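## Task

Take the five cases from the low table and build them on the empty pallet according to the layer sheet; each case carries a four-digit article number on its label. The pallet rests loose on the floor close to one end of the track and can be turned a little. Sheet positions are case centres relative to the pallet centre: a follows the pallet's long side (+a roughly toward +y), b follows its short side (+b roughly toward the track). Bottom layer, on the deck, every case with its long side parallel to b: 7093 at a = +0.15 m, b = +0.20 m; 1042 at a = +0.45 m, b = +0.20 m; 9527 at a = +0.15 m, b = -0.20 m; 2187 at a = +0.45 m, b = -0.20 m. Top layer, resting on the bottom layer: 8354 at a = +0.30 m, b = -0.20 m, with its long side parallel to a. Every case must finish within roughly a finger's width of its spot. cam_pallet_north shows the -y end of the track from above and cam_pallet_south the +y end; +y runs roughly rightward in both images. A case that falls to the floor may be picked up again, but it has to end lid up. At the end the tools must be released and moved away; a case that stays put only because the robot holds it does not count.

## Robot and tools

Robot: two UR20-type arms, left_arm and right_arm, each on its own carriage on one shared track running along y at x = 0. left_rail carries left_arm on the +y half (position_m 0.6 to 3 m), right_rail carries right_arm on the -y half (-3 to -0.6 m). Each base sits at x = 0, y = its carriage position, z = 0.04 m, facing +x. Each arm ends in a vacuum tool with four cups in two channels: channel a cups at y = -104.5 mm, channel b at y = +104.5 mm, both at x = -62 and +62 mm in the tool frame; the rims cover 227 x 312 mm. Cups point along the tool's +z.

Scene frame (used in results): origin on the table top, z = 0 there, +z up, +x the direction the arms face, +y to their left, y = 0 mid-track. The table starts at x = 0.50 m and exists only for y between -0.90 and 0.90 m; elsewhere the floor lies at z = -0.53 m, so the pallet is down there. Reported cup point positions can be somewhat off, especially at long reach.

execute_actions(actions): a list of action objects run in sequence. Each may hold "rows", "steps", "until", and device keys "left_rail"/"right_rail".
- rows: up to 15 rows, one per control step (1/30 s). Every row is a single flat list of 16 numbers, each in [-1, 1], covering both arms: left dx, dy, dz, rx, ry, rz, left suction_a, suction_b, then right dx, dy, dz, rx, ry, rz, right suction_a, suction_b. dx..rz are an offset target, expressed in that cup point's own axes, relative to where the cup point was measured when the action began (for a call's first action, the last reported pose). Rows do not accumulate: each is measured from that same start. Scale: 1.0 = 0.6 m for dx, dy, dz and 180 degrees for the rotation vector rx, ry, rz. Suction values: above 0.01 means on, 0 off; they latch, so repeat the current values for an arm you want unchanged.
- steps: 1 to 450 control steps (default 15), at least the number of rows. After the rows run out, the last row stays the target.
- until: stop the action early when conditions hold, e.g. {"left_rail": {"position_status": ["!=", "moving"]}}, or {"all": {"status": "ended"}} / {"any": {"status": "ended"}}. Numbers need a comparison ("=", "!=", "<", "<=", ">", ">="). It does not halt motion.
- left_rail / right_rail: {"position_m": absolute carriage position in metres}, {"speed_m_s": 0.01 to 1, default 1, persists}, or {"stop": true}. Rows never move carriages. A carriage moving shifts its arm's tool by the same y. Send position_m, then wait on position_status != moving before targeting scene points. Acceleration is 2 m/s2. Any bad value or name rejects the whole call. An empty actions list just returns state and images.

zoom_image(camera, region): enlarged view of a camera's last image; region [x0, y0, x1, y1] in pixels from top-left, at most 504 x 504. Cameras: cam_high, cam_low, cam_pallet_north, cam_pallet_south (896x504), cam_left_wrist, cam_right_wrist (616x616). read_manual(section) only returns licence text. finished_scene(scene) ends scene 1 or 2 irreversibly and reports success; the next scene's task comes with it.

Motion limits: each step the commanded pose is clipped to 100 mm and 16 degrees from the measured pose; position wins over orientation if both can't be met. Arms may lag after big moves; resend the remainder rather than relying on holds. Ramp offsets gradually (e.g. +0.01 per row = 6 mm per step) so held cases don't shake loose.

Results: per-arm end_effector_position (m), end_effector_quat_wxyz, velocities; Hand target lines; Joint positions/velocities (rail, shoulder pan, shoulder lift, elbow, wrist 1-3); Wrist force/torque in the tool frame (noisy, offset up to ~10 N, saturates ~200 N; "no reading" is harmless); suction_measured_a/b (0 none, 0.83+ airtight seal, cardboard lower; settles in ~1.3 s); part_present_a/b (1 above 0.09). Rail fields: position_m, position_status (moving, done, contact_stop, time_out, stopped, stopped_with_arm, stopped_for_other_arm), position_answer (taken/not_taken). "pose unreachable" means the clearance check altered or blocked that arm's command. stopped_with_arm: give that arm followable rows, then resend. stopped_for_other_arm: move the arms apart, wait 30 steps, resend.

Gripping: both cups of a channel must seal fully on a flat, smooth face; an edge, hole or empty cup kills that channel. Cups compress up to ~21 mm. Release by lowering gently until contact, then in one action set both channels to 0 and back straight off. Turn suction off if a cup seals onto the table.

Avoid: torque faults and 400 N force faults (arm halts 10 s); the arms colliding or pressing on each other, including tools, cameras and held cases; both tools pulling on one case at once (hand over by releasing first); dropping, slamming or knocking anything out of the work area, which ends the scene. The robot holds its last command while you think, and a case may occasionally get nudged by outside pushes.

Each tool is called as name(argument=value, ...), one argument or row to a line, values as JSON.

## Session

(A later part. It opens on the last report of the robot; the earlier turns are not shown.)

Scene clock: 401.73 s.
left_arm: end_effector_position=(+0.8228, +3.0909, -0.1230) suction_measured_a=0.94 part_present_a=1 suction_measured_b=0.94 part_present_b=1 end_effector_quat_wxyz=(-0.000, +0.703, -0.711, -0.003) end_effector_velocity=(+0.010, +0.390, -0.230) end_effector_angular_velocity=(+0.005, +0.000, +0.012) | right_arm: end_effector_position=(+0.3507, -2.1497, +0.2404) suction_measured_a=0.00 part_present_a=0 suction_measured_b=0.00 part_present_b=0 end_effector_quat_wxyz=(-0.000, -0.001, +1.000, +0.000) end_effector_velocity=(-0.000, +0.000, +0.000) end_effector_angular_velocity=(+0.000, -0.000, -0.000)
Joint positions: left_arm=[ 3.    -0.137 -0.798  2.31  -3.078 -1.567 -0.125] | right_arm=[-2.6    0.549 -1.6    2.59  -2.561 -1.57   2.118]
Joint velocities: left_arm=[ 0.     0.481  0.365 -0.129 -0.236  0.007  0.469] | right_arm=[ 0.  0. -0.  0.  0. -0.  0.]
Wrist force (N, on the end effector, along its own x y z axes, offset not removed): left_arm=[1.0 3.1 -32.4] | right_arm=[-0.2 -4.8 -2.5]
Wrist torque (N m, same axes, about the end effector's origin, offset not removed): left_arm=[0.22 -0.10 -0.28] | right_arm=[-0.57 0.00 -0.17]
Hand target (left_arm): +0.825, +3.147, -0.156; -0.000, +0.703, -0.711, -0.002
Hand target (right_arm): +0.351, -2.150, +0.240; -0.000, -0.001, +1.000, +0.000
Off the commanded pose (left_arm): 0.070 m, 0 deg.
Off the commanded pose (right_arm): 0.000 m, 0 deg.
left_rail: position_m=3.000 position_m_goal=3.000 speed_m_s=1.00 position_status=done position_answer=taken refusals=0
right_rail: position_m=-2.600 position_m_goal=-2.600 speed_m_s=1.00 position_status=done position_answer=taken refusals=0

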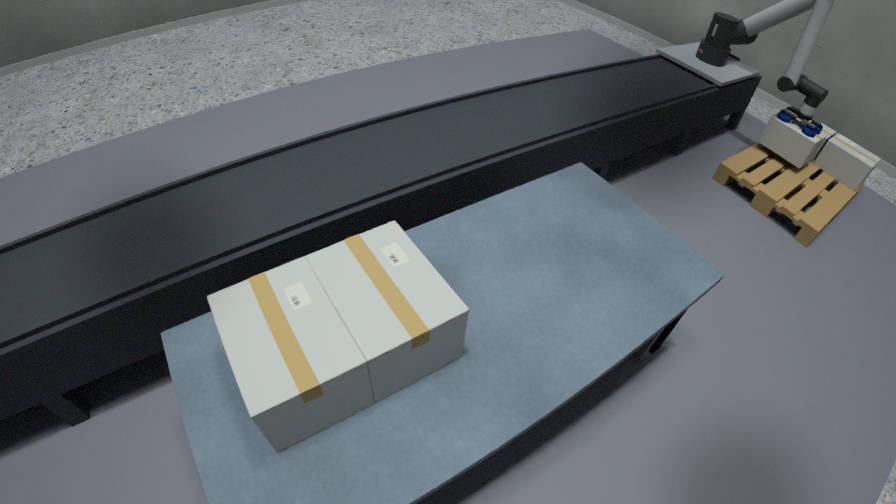

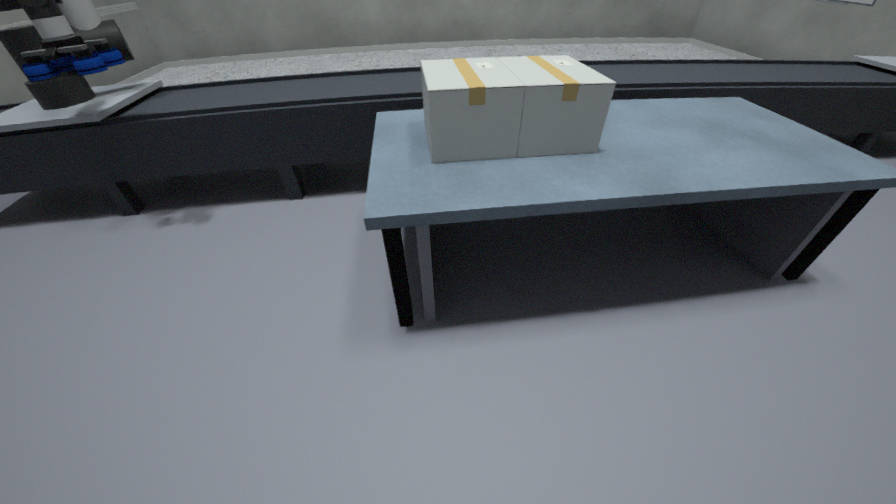

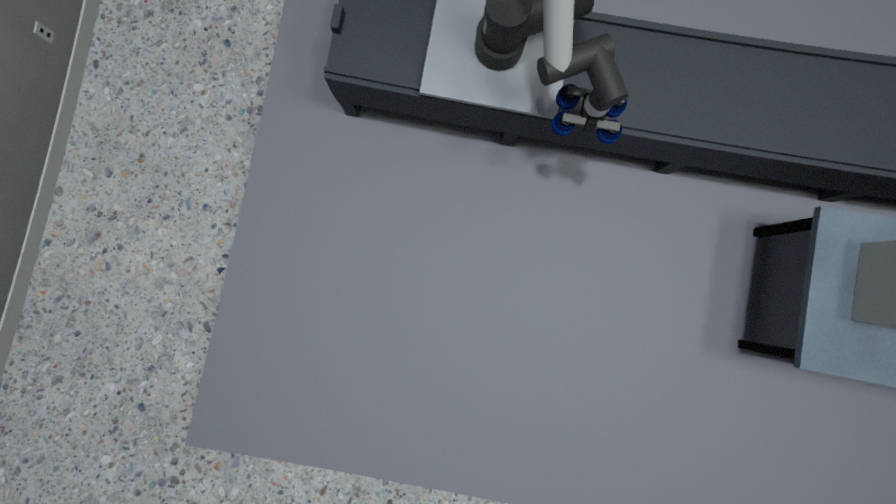

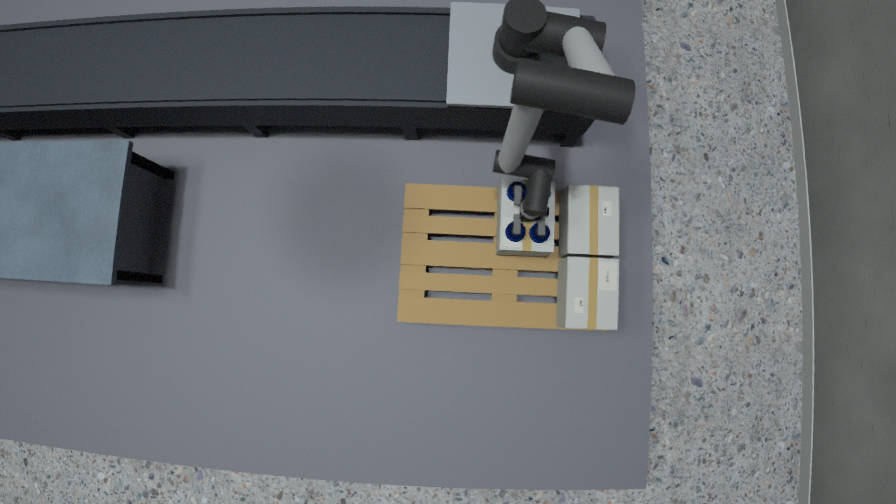

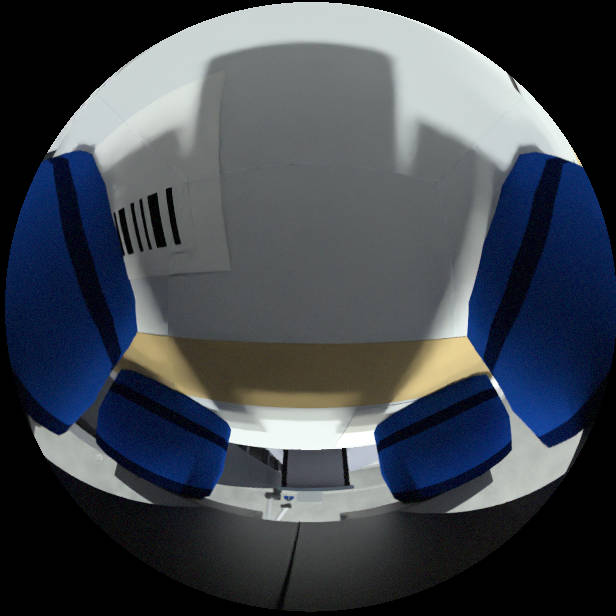

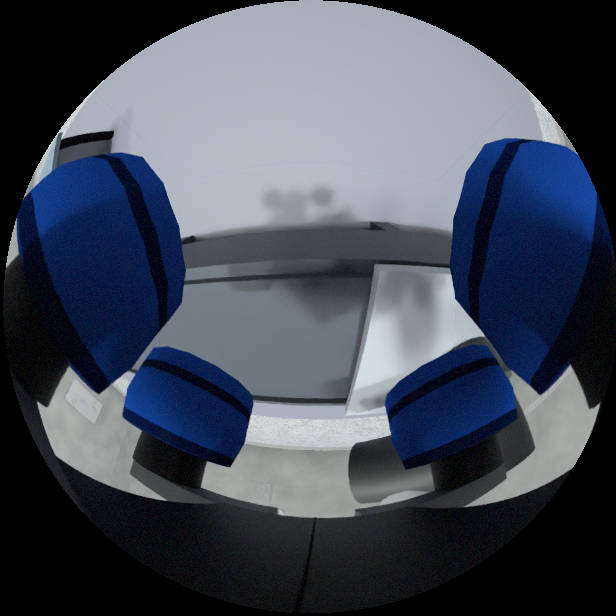

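execute_actions(
  actions=[],
)

zoom_image(
  camera="cam_pallet_south",
  region=[490, 165, 590, 265],
)

Scene clock: 403.27 s.
left_arm: end_effector_position=(+0.8246, +3.1467, -0.1562) suction_measured_a=0.94 part_present_a=1 suction_measured_b=0.94 part_present_b=1 end_effector_quat_wxyz=(-0.000, +0.703, -0.711, -0.002) end_effector_velocity=(-0.000, +0.000, -0.000) end_effector_angular_velocity=(+0.000, +0.000, -0.000) | right_arm: end_effector_position=(+0.3507, -2.1497, +0.2404) suction_measured_a=0.00 part_present_a=0 suction_measured_b=0.00 part_present_b=0 end_effector_quat_wxyz=(-0.000, -0.001, +1.000, +0.000) end_effector_velocity=(-0.000, -0.000, -0.000) end_effector_angular_velocity=(-0.000, +0.000, -0.000)
Joint positions: left_arm=[ 3.    -0.068 -0.745  2.287 -3.11  -1.567 -0.056] | right_arm=[-2.6    0.549 -1.6    2.59  -2.561 -1.57   2.118]
Joint velocities: left_arm=[ 0.  0.  0. -0. -0. -0.  0.] | right_arm=[ 0. -0.  0.  0.  0. -0.  0.]
Wrist force (N, on the end effector, along its own x y z axes, offset not removed): left_arm=[3.7 -1.0 -30.6] | right_arm=[-3.9 -2.6 0.4]
Wrist torque (N m, same axes, about the end effector's origin, offset not removed): left_arm=[0.04 -0.51 -0.07] | right_arm=[-0.23 0.51 -0.09]
Hand target (left_arm): +0.825, +3.147, -0.156; -0.000, +0.703, -0.711, -0.002
Hand target (right_arm): +0.351, -2.150, +0.240; -0.000, -0.001, +1.000, +0.000
Off the commanded pose (left_arm): 0.009 m, 0 deg.
Off the commanded pose (right_arm): 0.000 m, 0 deg.
left_rail: position_m=3.000 position_m_goal=3.000 speed_m_s=1.00 position_status=done position_answer=taken refusals=0
right_rail: position_m=-2.600 position_m_goal=-2.600 speed_m_s=1.00 position_status=done position_answer=taken refusals=0

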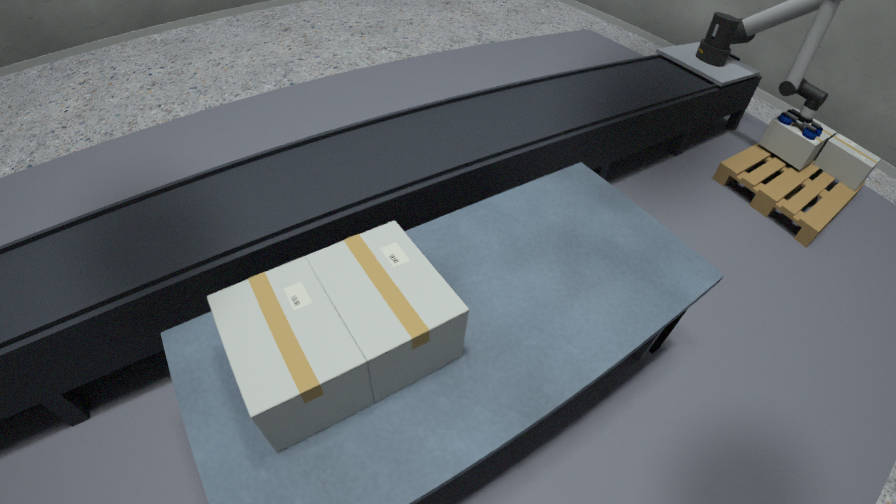

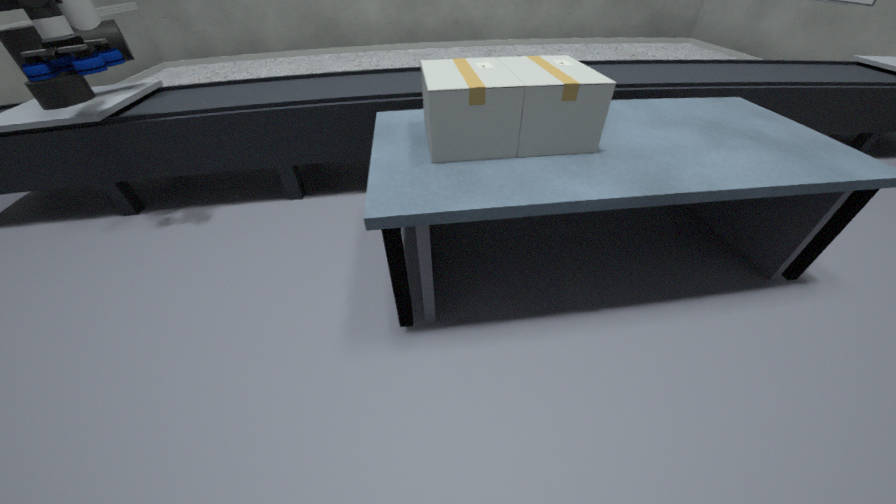

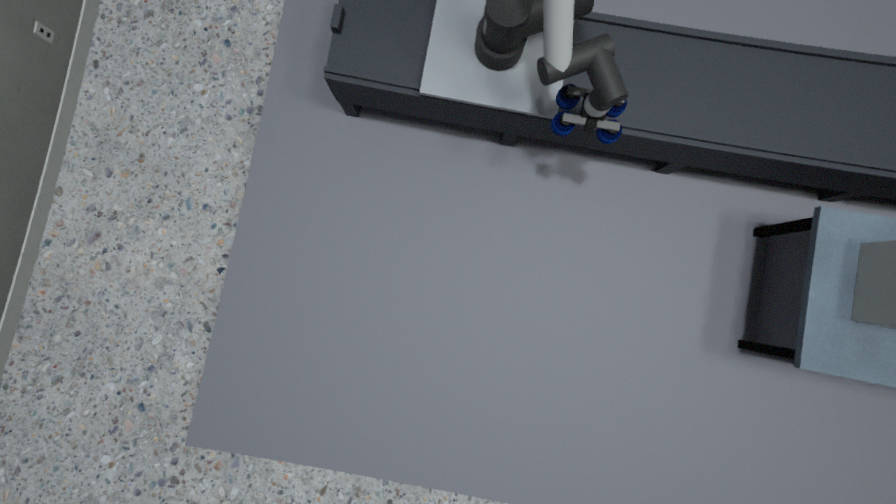

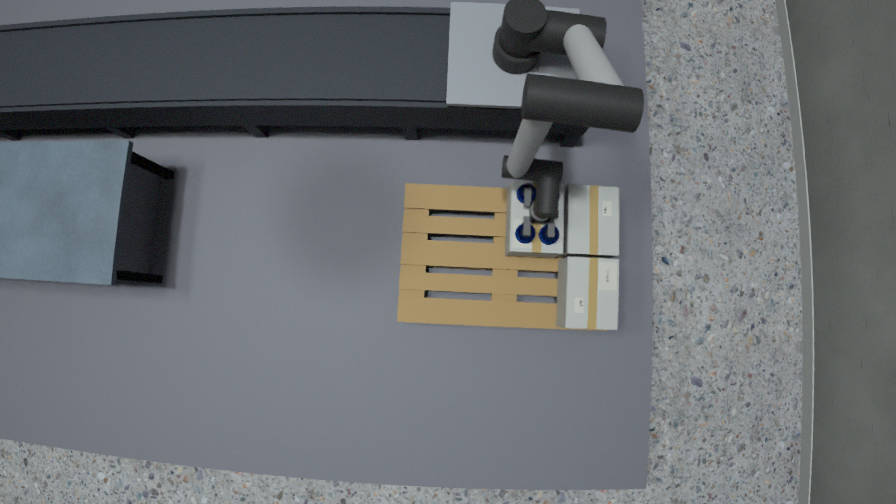

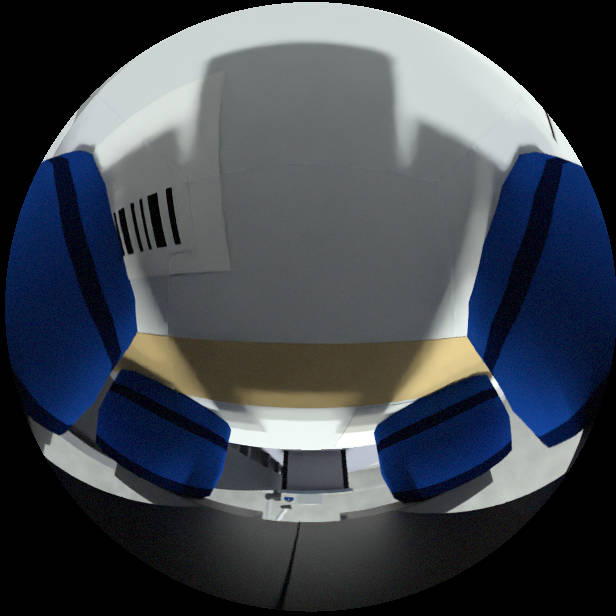

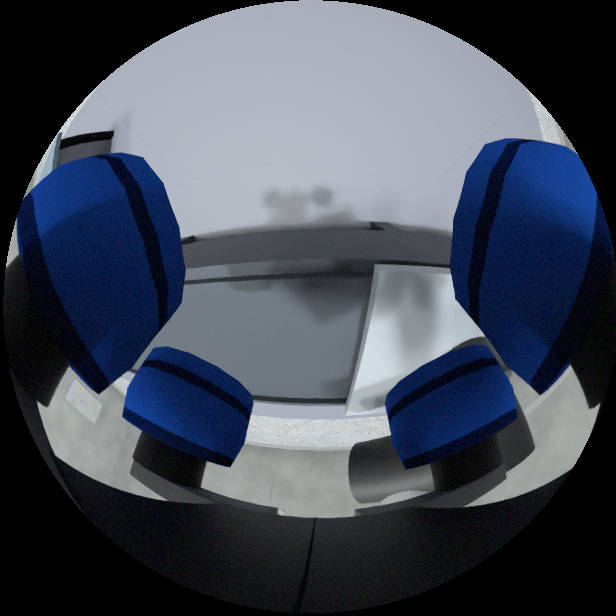

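Region (490, 165, 590, 265) of cam_pallet_south's 896x504 image, scaled by 5.040, with more detail than that image has.

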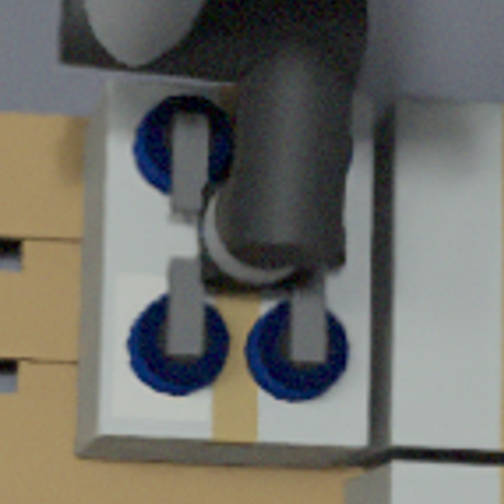

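execute_actions(
  actions=[
    {"rows": [[-0.004,0.001,0.003,0.0003,0.0003,0,1,1,0,0,0,0,0,0,0,0],[-0.009,0.003,0.008,0.0006,0.0006,0,1,1,0,0,0,0,0,0,0,0],[-0.014,0.005,0.013,0.0009,0.0009,0,1,1,0,0,0,0,0,0,0,0],[-0.018,0.006,0.017,0.0009,0.0009,0,1,1,0,0,0,0,0,0,0,0],[-0.02,0.0067,0.0197,0.0009,0.0009,0,1,1,0,0,0,0,0,0,0,0]], "steps": 7},
  ],
)

Scene clock: 408.80 s.
left_arm: end_effector_position=(+0.8223, +3.1537, -0.1626) suction_measured_a=0.94 part_present_a=1 suction_measured_b=0.94 part_present_b=1 end_effector_quat_wxyz=(-0.000, +0.703, -0.711, -0.001) end_effector_velocity=(-0.017, +0.042, -0.044) end_effector_angular_velocity=(-0.008, -0.002, +0.001) | right_arm: end_effector_position=(+0.3507, -2.1497, +0.2404) suction_measured_a=0.00 part_present_a=0 suction_measured_b=0.00 part_present_b=0 end_effector_quat_wxyz=(-0.000, -0.001, +1.000, +0.000) end_effector_velocity=(+0.000, +0.000, +0.000) end_effector_angular_velocity=(+0.000, -0.000, -0.000)
Joint positions: left_arm=[ 3.    -0.059 -0.735  2.287 -3.122 -1.569 -0.048] | right_arm=[-2.6    0.549 -1.6    2.59  -2.561 -1.57   2.118]
Joint velocities: left_arm=[ 0.     0.054  0.068 -0.001 -0.069 -0.008  0.052] | right_arm=[ 0.  0. -0. -0. -0. -0.  0.]
Wrist force (N, on the end effector, along its own x y z axes, offset not removed): left_arm=[-2.8 4.1 -29.3] | right_arm=[-5.8 -0.8 -0.2]
Wrist torque (N m, same axes, about the end effector's origin, offset not removed): left_arm=[0.43 -0.13 0.00] | right_arm=[-0.04 0.74 -0.08]
Hand target (left_arm): +0.821, +3.159, -0.168; -0.000, +0.703, -0.711, -0.000
Hand target (right_arm): +0.351, -2.150, +0.240; -0.000, -0.001, +1.000, +0.000
Off the commanded pose (left_arm): 0.008 m, 0 deg.
Off the commanded pose (right_arm): 0.000 m, 0 deg.
left_rail: position_m=3.000 position_m_goal=3.000 speed_m_s=1.00 position_status=done position_answer=taken refusals=0
right_rail: position_m=-2.600 position_m_goal=-2.600 speed_m_s=1.00 position_status=done position_answer=taken refusals=0

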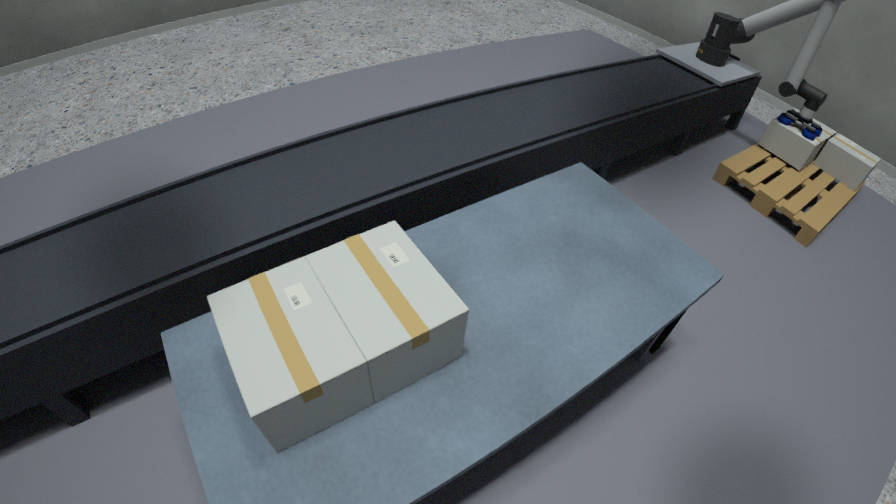

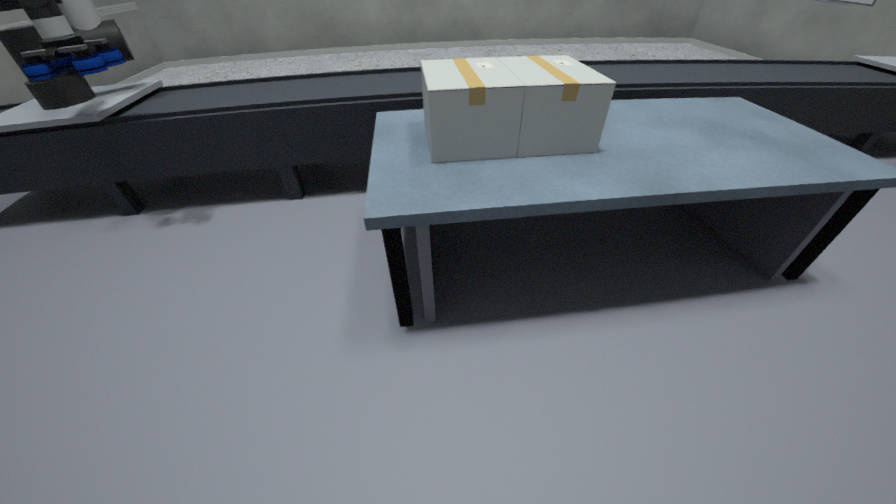

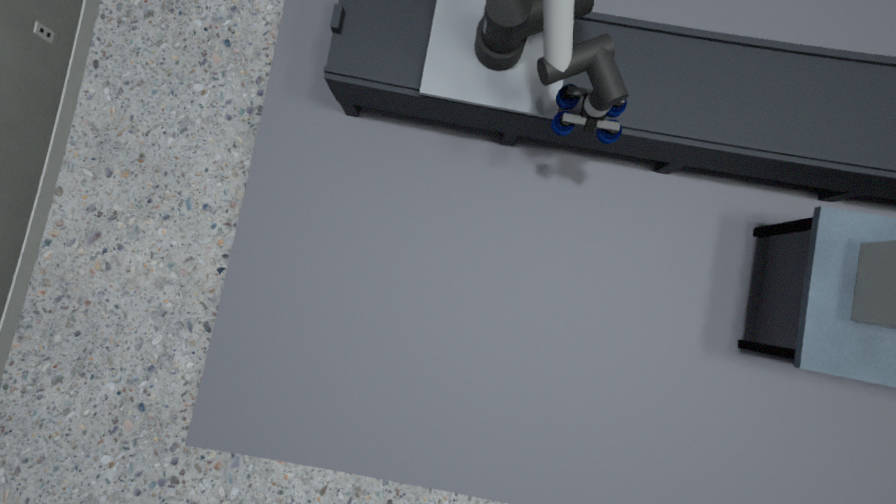

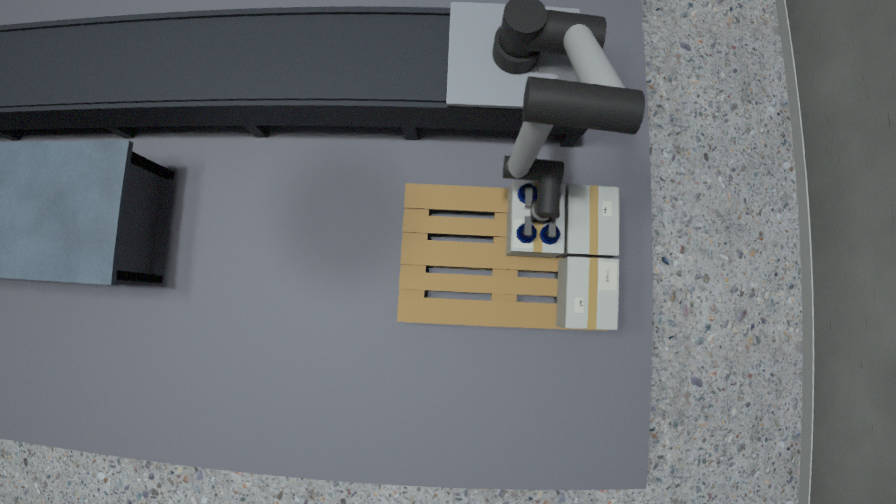

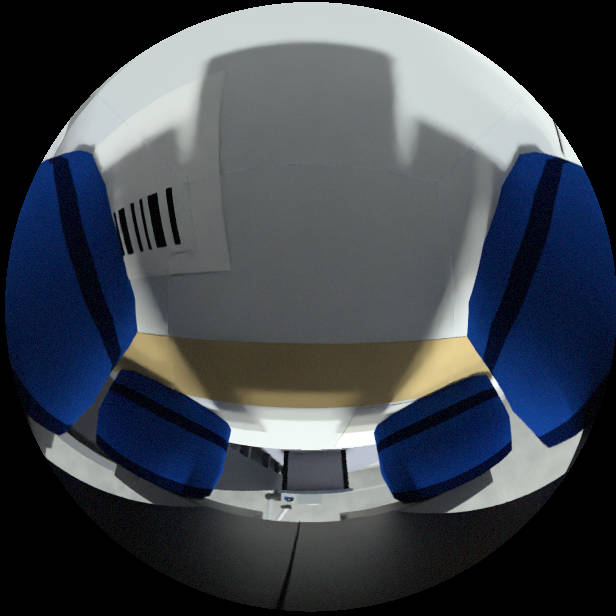

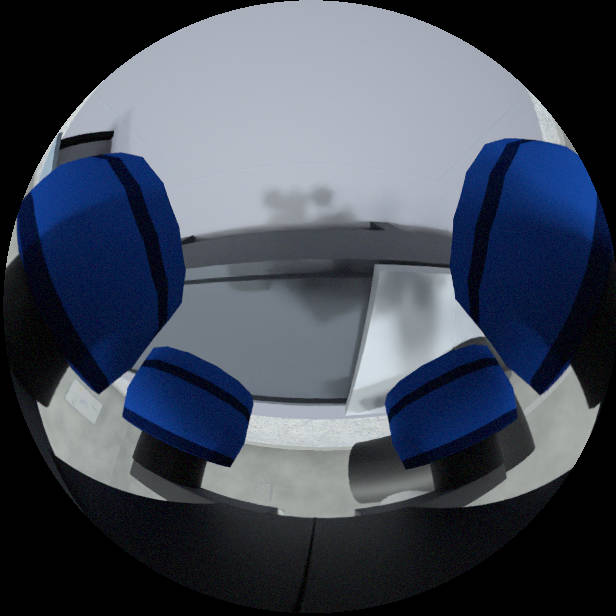

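execute_actions(
  actions=[],
)

zoom_image(
  camera="cam_pallet_south",
  region=[490, 165, 590, 265],
)

Scene clock: 409.73 s.
left_arm: end_effector_position=(+0.8206, +3.1588, -0.1679) suction_measured_a=0.94 part_present_a=1 suction_measured_b=0.94 part_present_b=1 end_effector_quat_wxyz=(-0.000, +0.703, -0.711, -0.000) end_effector_velocity=(-0.000, +0.000, -0.000) end_effector_angular_velocity=(-0.000, +0.000, +0.000) | right_arm: end_effector_position=(+0.3507, -2.1497, +0.2404) suction_measured_a=0.00 part_present_a=0 suction_measured_b=0.00 part_present_b=0 end_effector_quat_wxyz=(-0.000, -0.001, +1.000, +0.000) end_effector_velocity=(+0.000, +0.000, +0.000) end_effector_angular_velocity=(-0.000, -0.000, +0.000)
Joint positions: left_arm=[ 3.    -0.052 -0.727  2.287 -3.13  -1.57  -0.041] | right_arm=[-2.6    0.549 -1.6    2.59  -2.561 -1.57   2.118]
Joint velocities: left_arm=[ 0.  0.  0. -0. -0. -0.  0.] | right_arm=[ 0.  0. -0. -0.  0. -0.  0.]
Wrist force (N, on the end effector, along its own x y z axes, offset not removed): left_arm=[0.7 0.6 -31.8] | right_arm=[-3.3 -2.5 0.4]
Wrist torque (N m, same axes, about the end effector's origin, offset not removed): left_arm=[0.42 -0.26 -0.16] | right_arm=[-0.31 0.39 -0.07]
Hand target (left_arm): +0.821, +3.159, -0.168; -0.000, +0.703, -0.711, -0.000
Hand target (right_arm): +0.351, -2.150, +0.240; -0.000, -0.001, +1.000, +0.000
Off the commanded pose (left_arm): 0.000 m, 0 deg.
Off the commanded pose (right_arm): 0.000 m, 0 deg.
left_rail: position_m=3.000 position_m_goal=3.000 speed_m_s=1.00 position_status=done position_answer=taken refusals=0
right_rail: position_m=-2.600 position_m_goal=-2.600 speed_m_s=1.00 position_status=done position_answer=taken refusals=0

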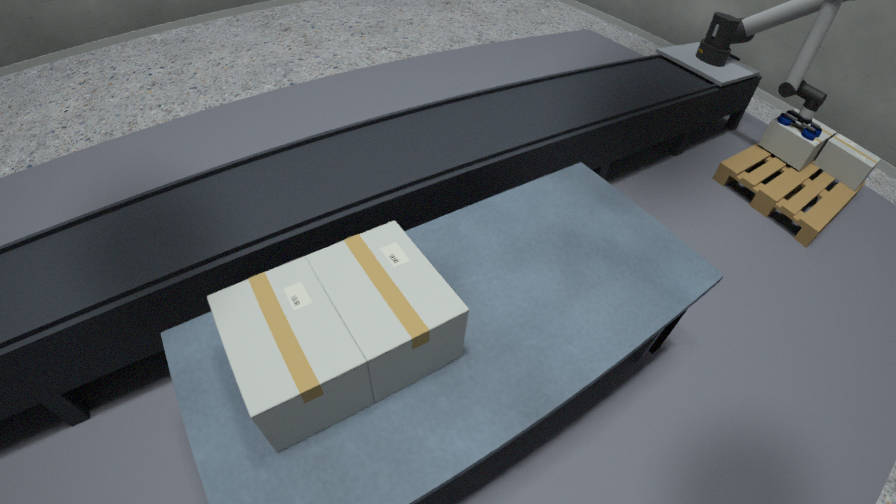

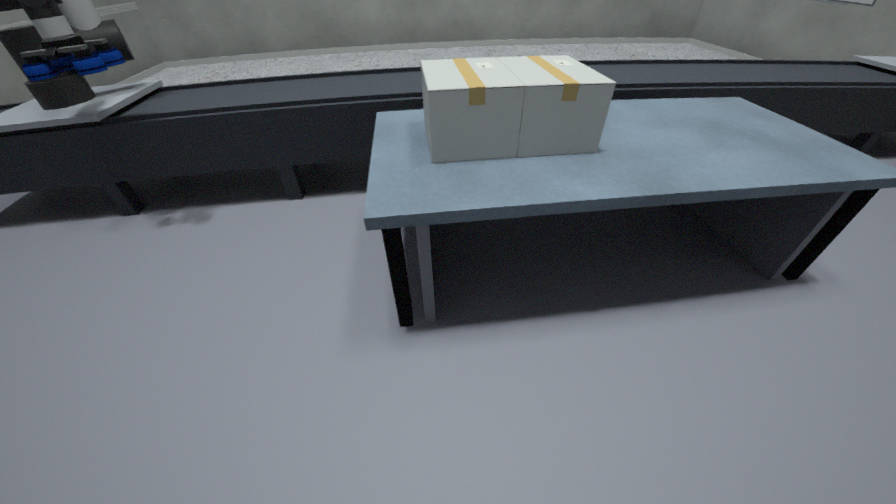

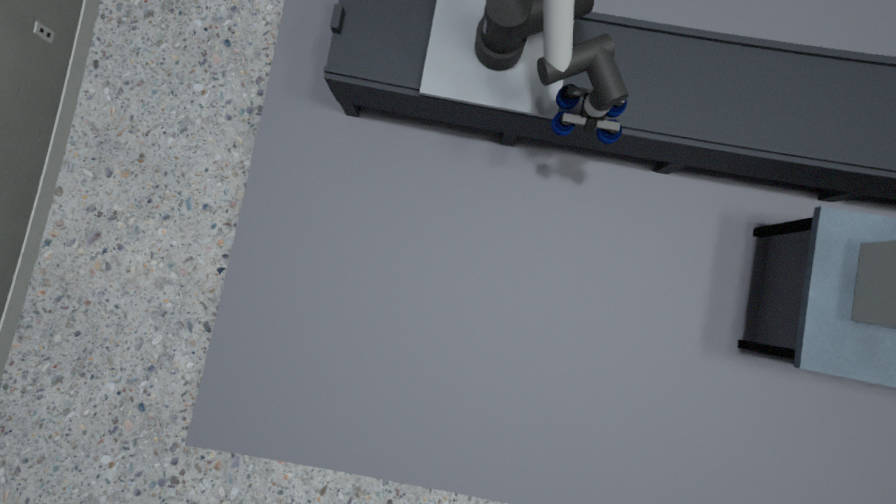

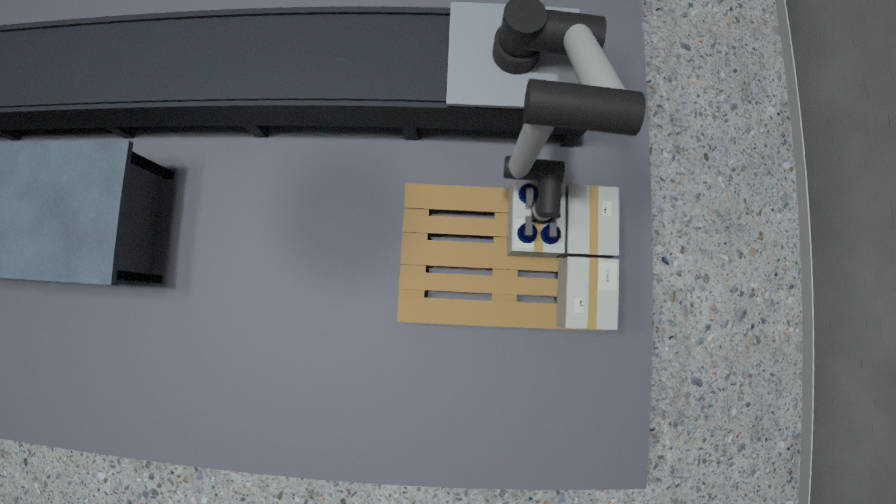

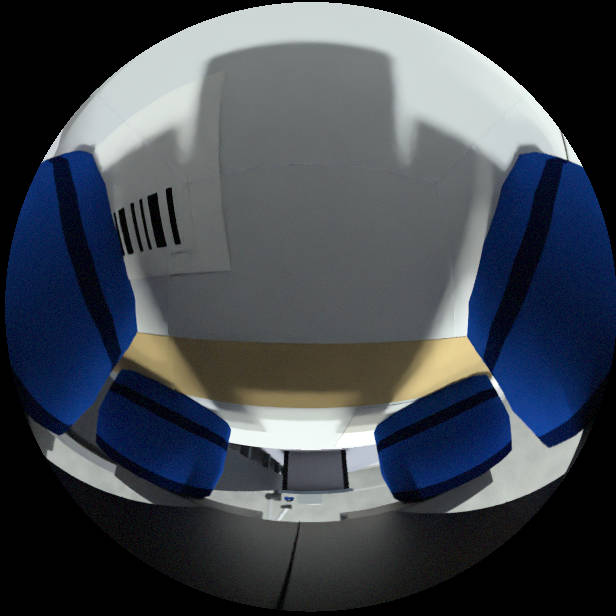

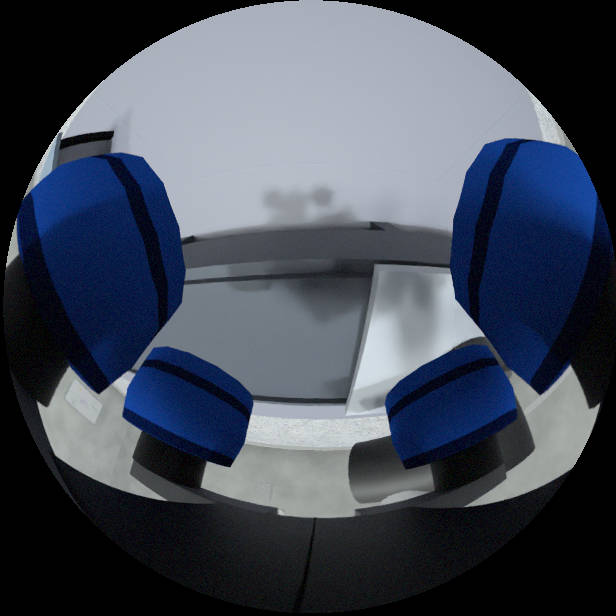

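Region (490, 165, 590, 265) of cam_pallet_south's 896x504 image, scaled by 5.040, with more detail than that image has.

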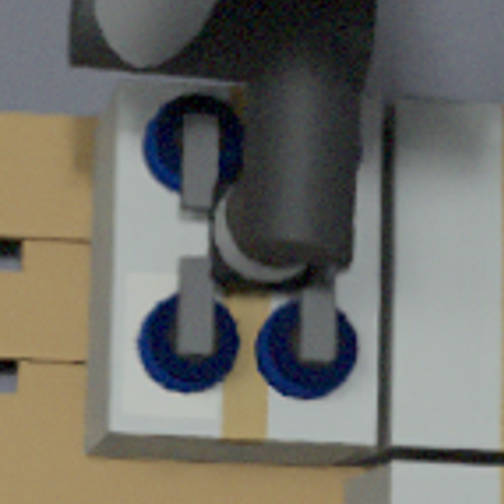

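execute_actions(
  actions=[
    {"rows": [[0,0,0.002,0,0,0,1,1,0,0,0,0,0,0,0,0],[0,0,0.005,0,0,0,1,1,0,0,0,0,0,0,0,0],[0,0,0.008,0,0,0,1,1,0,0,0,0,0,0,0,0],[0,0,0.011,0,0,0,1,1,0,0,0,0,0,0,0,0],[0,0,0.013,0,0,0,1,1,0,0,0,0,0,0,0,0]], "steps": 10},
  ],
)

Scene clock: 414.53 s.
left_arm: end_effector_position=(+0.8205, +3.1588, -0.1741) suction_measured_a=0.94 part_present_a=1 suction_measured_b=0.94 part_present_b=1 end_effector_quat_wxyz=(-0.000, +0.703, -0.711, -0.001) end_effector_velocity=(-0.000, +0.000, -0.013) end_effector_angular_velocity=(+0.000, +0.000, +0.000) | right_arm: end_effector_position=(+0.3507, -2.1497, +0.2404) suction_measured_a=0.00 part_present_a=0 suction_measured_b=0.00 part_present_b=0 end_effector_quat_wxyz=(-0.000, -0.001, +1.000, +0.000) end_effector_velocity=(+0.000, -0.000, -0.000) end_effector_angular_velocity=(-0.000, +0.000, -0.000)
Joint positions: left_arm=[ 3.    -0.052 -0.717  2.285 -3.138 -1.57  -0.041] | right_arm=[-2.6    0.549 -1.6    2.59  -2.561 -1.57   2.118]
Joint velocities: left_arm=[ 0.     0.     0.02  -0.005 -0.016 -0.     0.   ] | right_arm=[ 0. -0.  0. -0.  0.  0. -0.]
Wrist force (N, on the end effector, along its own x y z axes, offset not removed): left_arm=[3.0 4.4 -33.6] | right_arm=[-4.0 -1.6 -1.9]
Wrist torque (N m, same axes, about the end effector's origin, offset not removed): left_arm=[0.78 -0.34 -0.01] | right_arm=[-0.15 0.44 -0.13]
Hand target (left_arm): +0.821, +3.159, -0.176; -0.000, +0.703, -0.711, -0.000
Hand target (right_arm): +0.351, -2.150, +0.240; -0.000, -0.001, +1.000, +0.000
Off the commanded pose (left_arm): 0.002 m, 0 deg.
Off the commanded pose (right_arm): 0.000 m, 0 deg.
left_rail: position_m=3.000 position_m_goal=3.000 speed_m_s=1.00 position_status=done position_answer=taken refusals=0
right_rail: position_m=-2.600 position_m_goal=-2.600 speed_m_s=1.00 position_status=done position_answer=taken refusals=0

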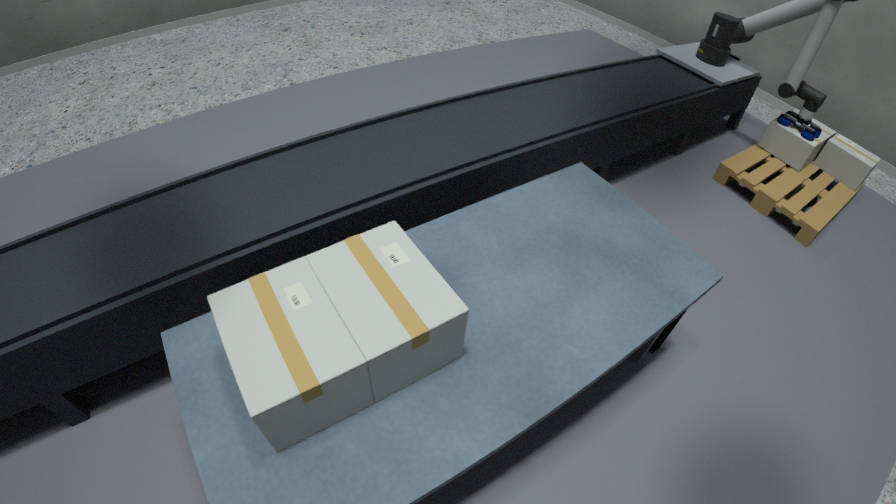

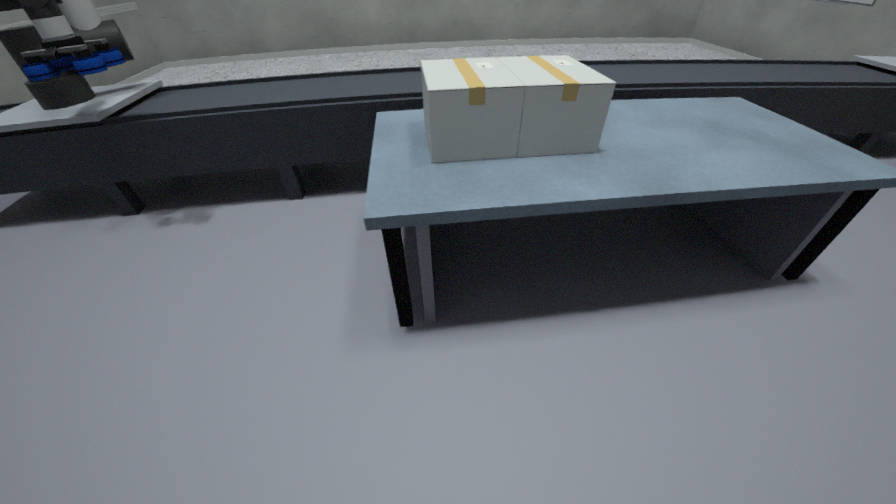

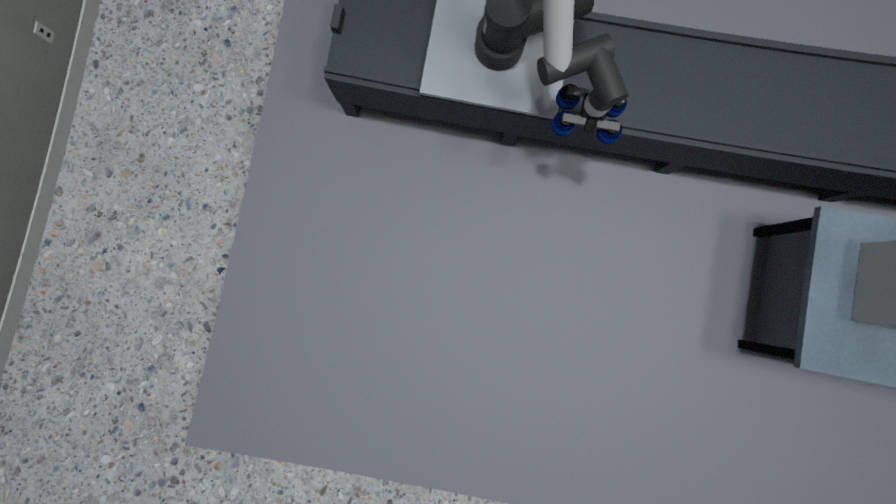

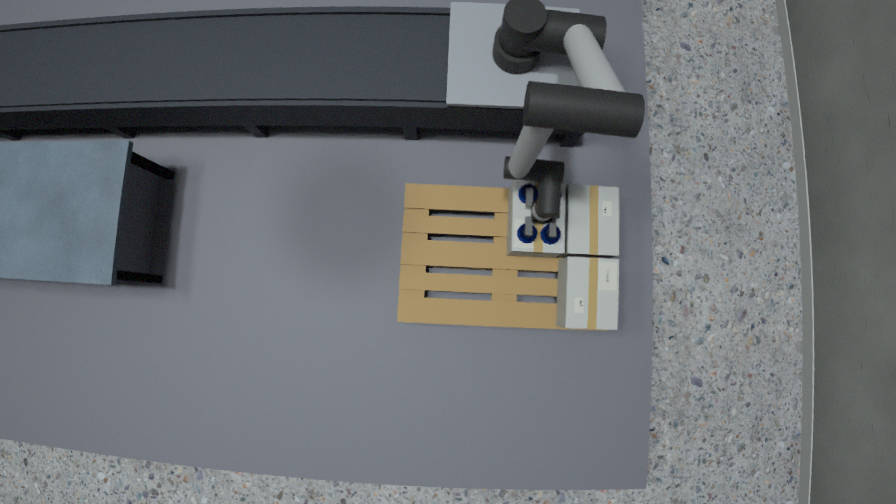

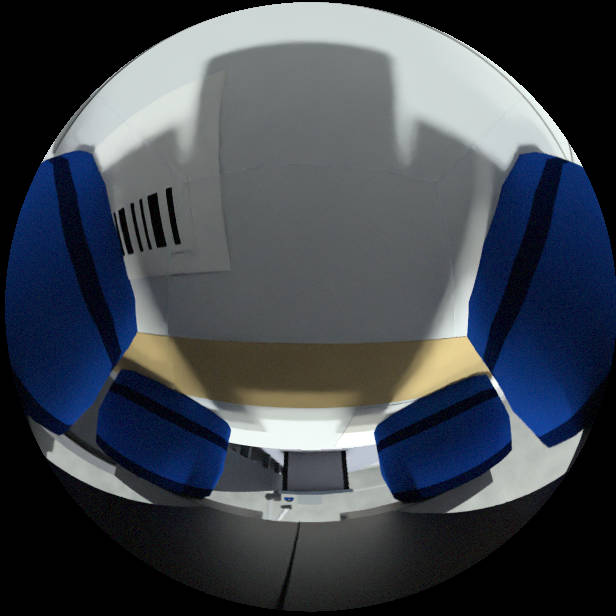

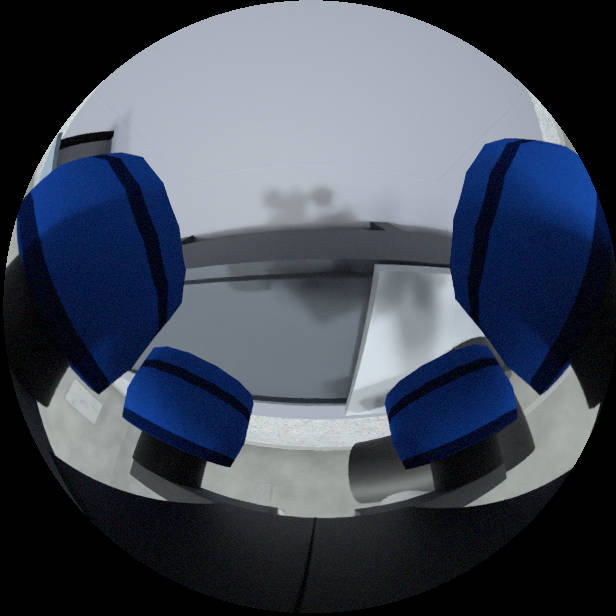

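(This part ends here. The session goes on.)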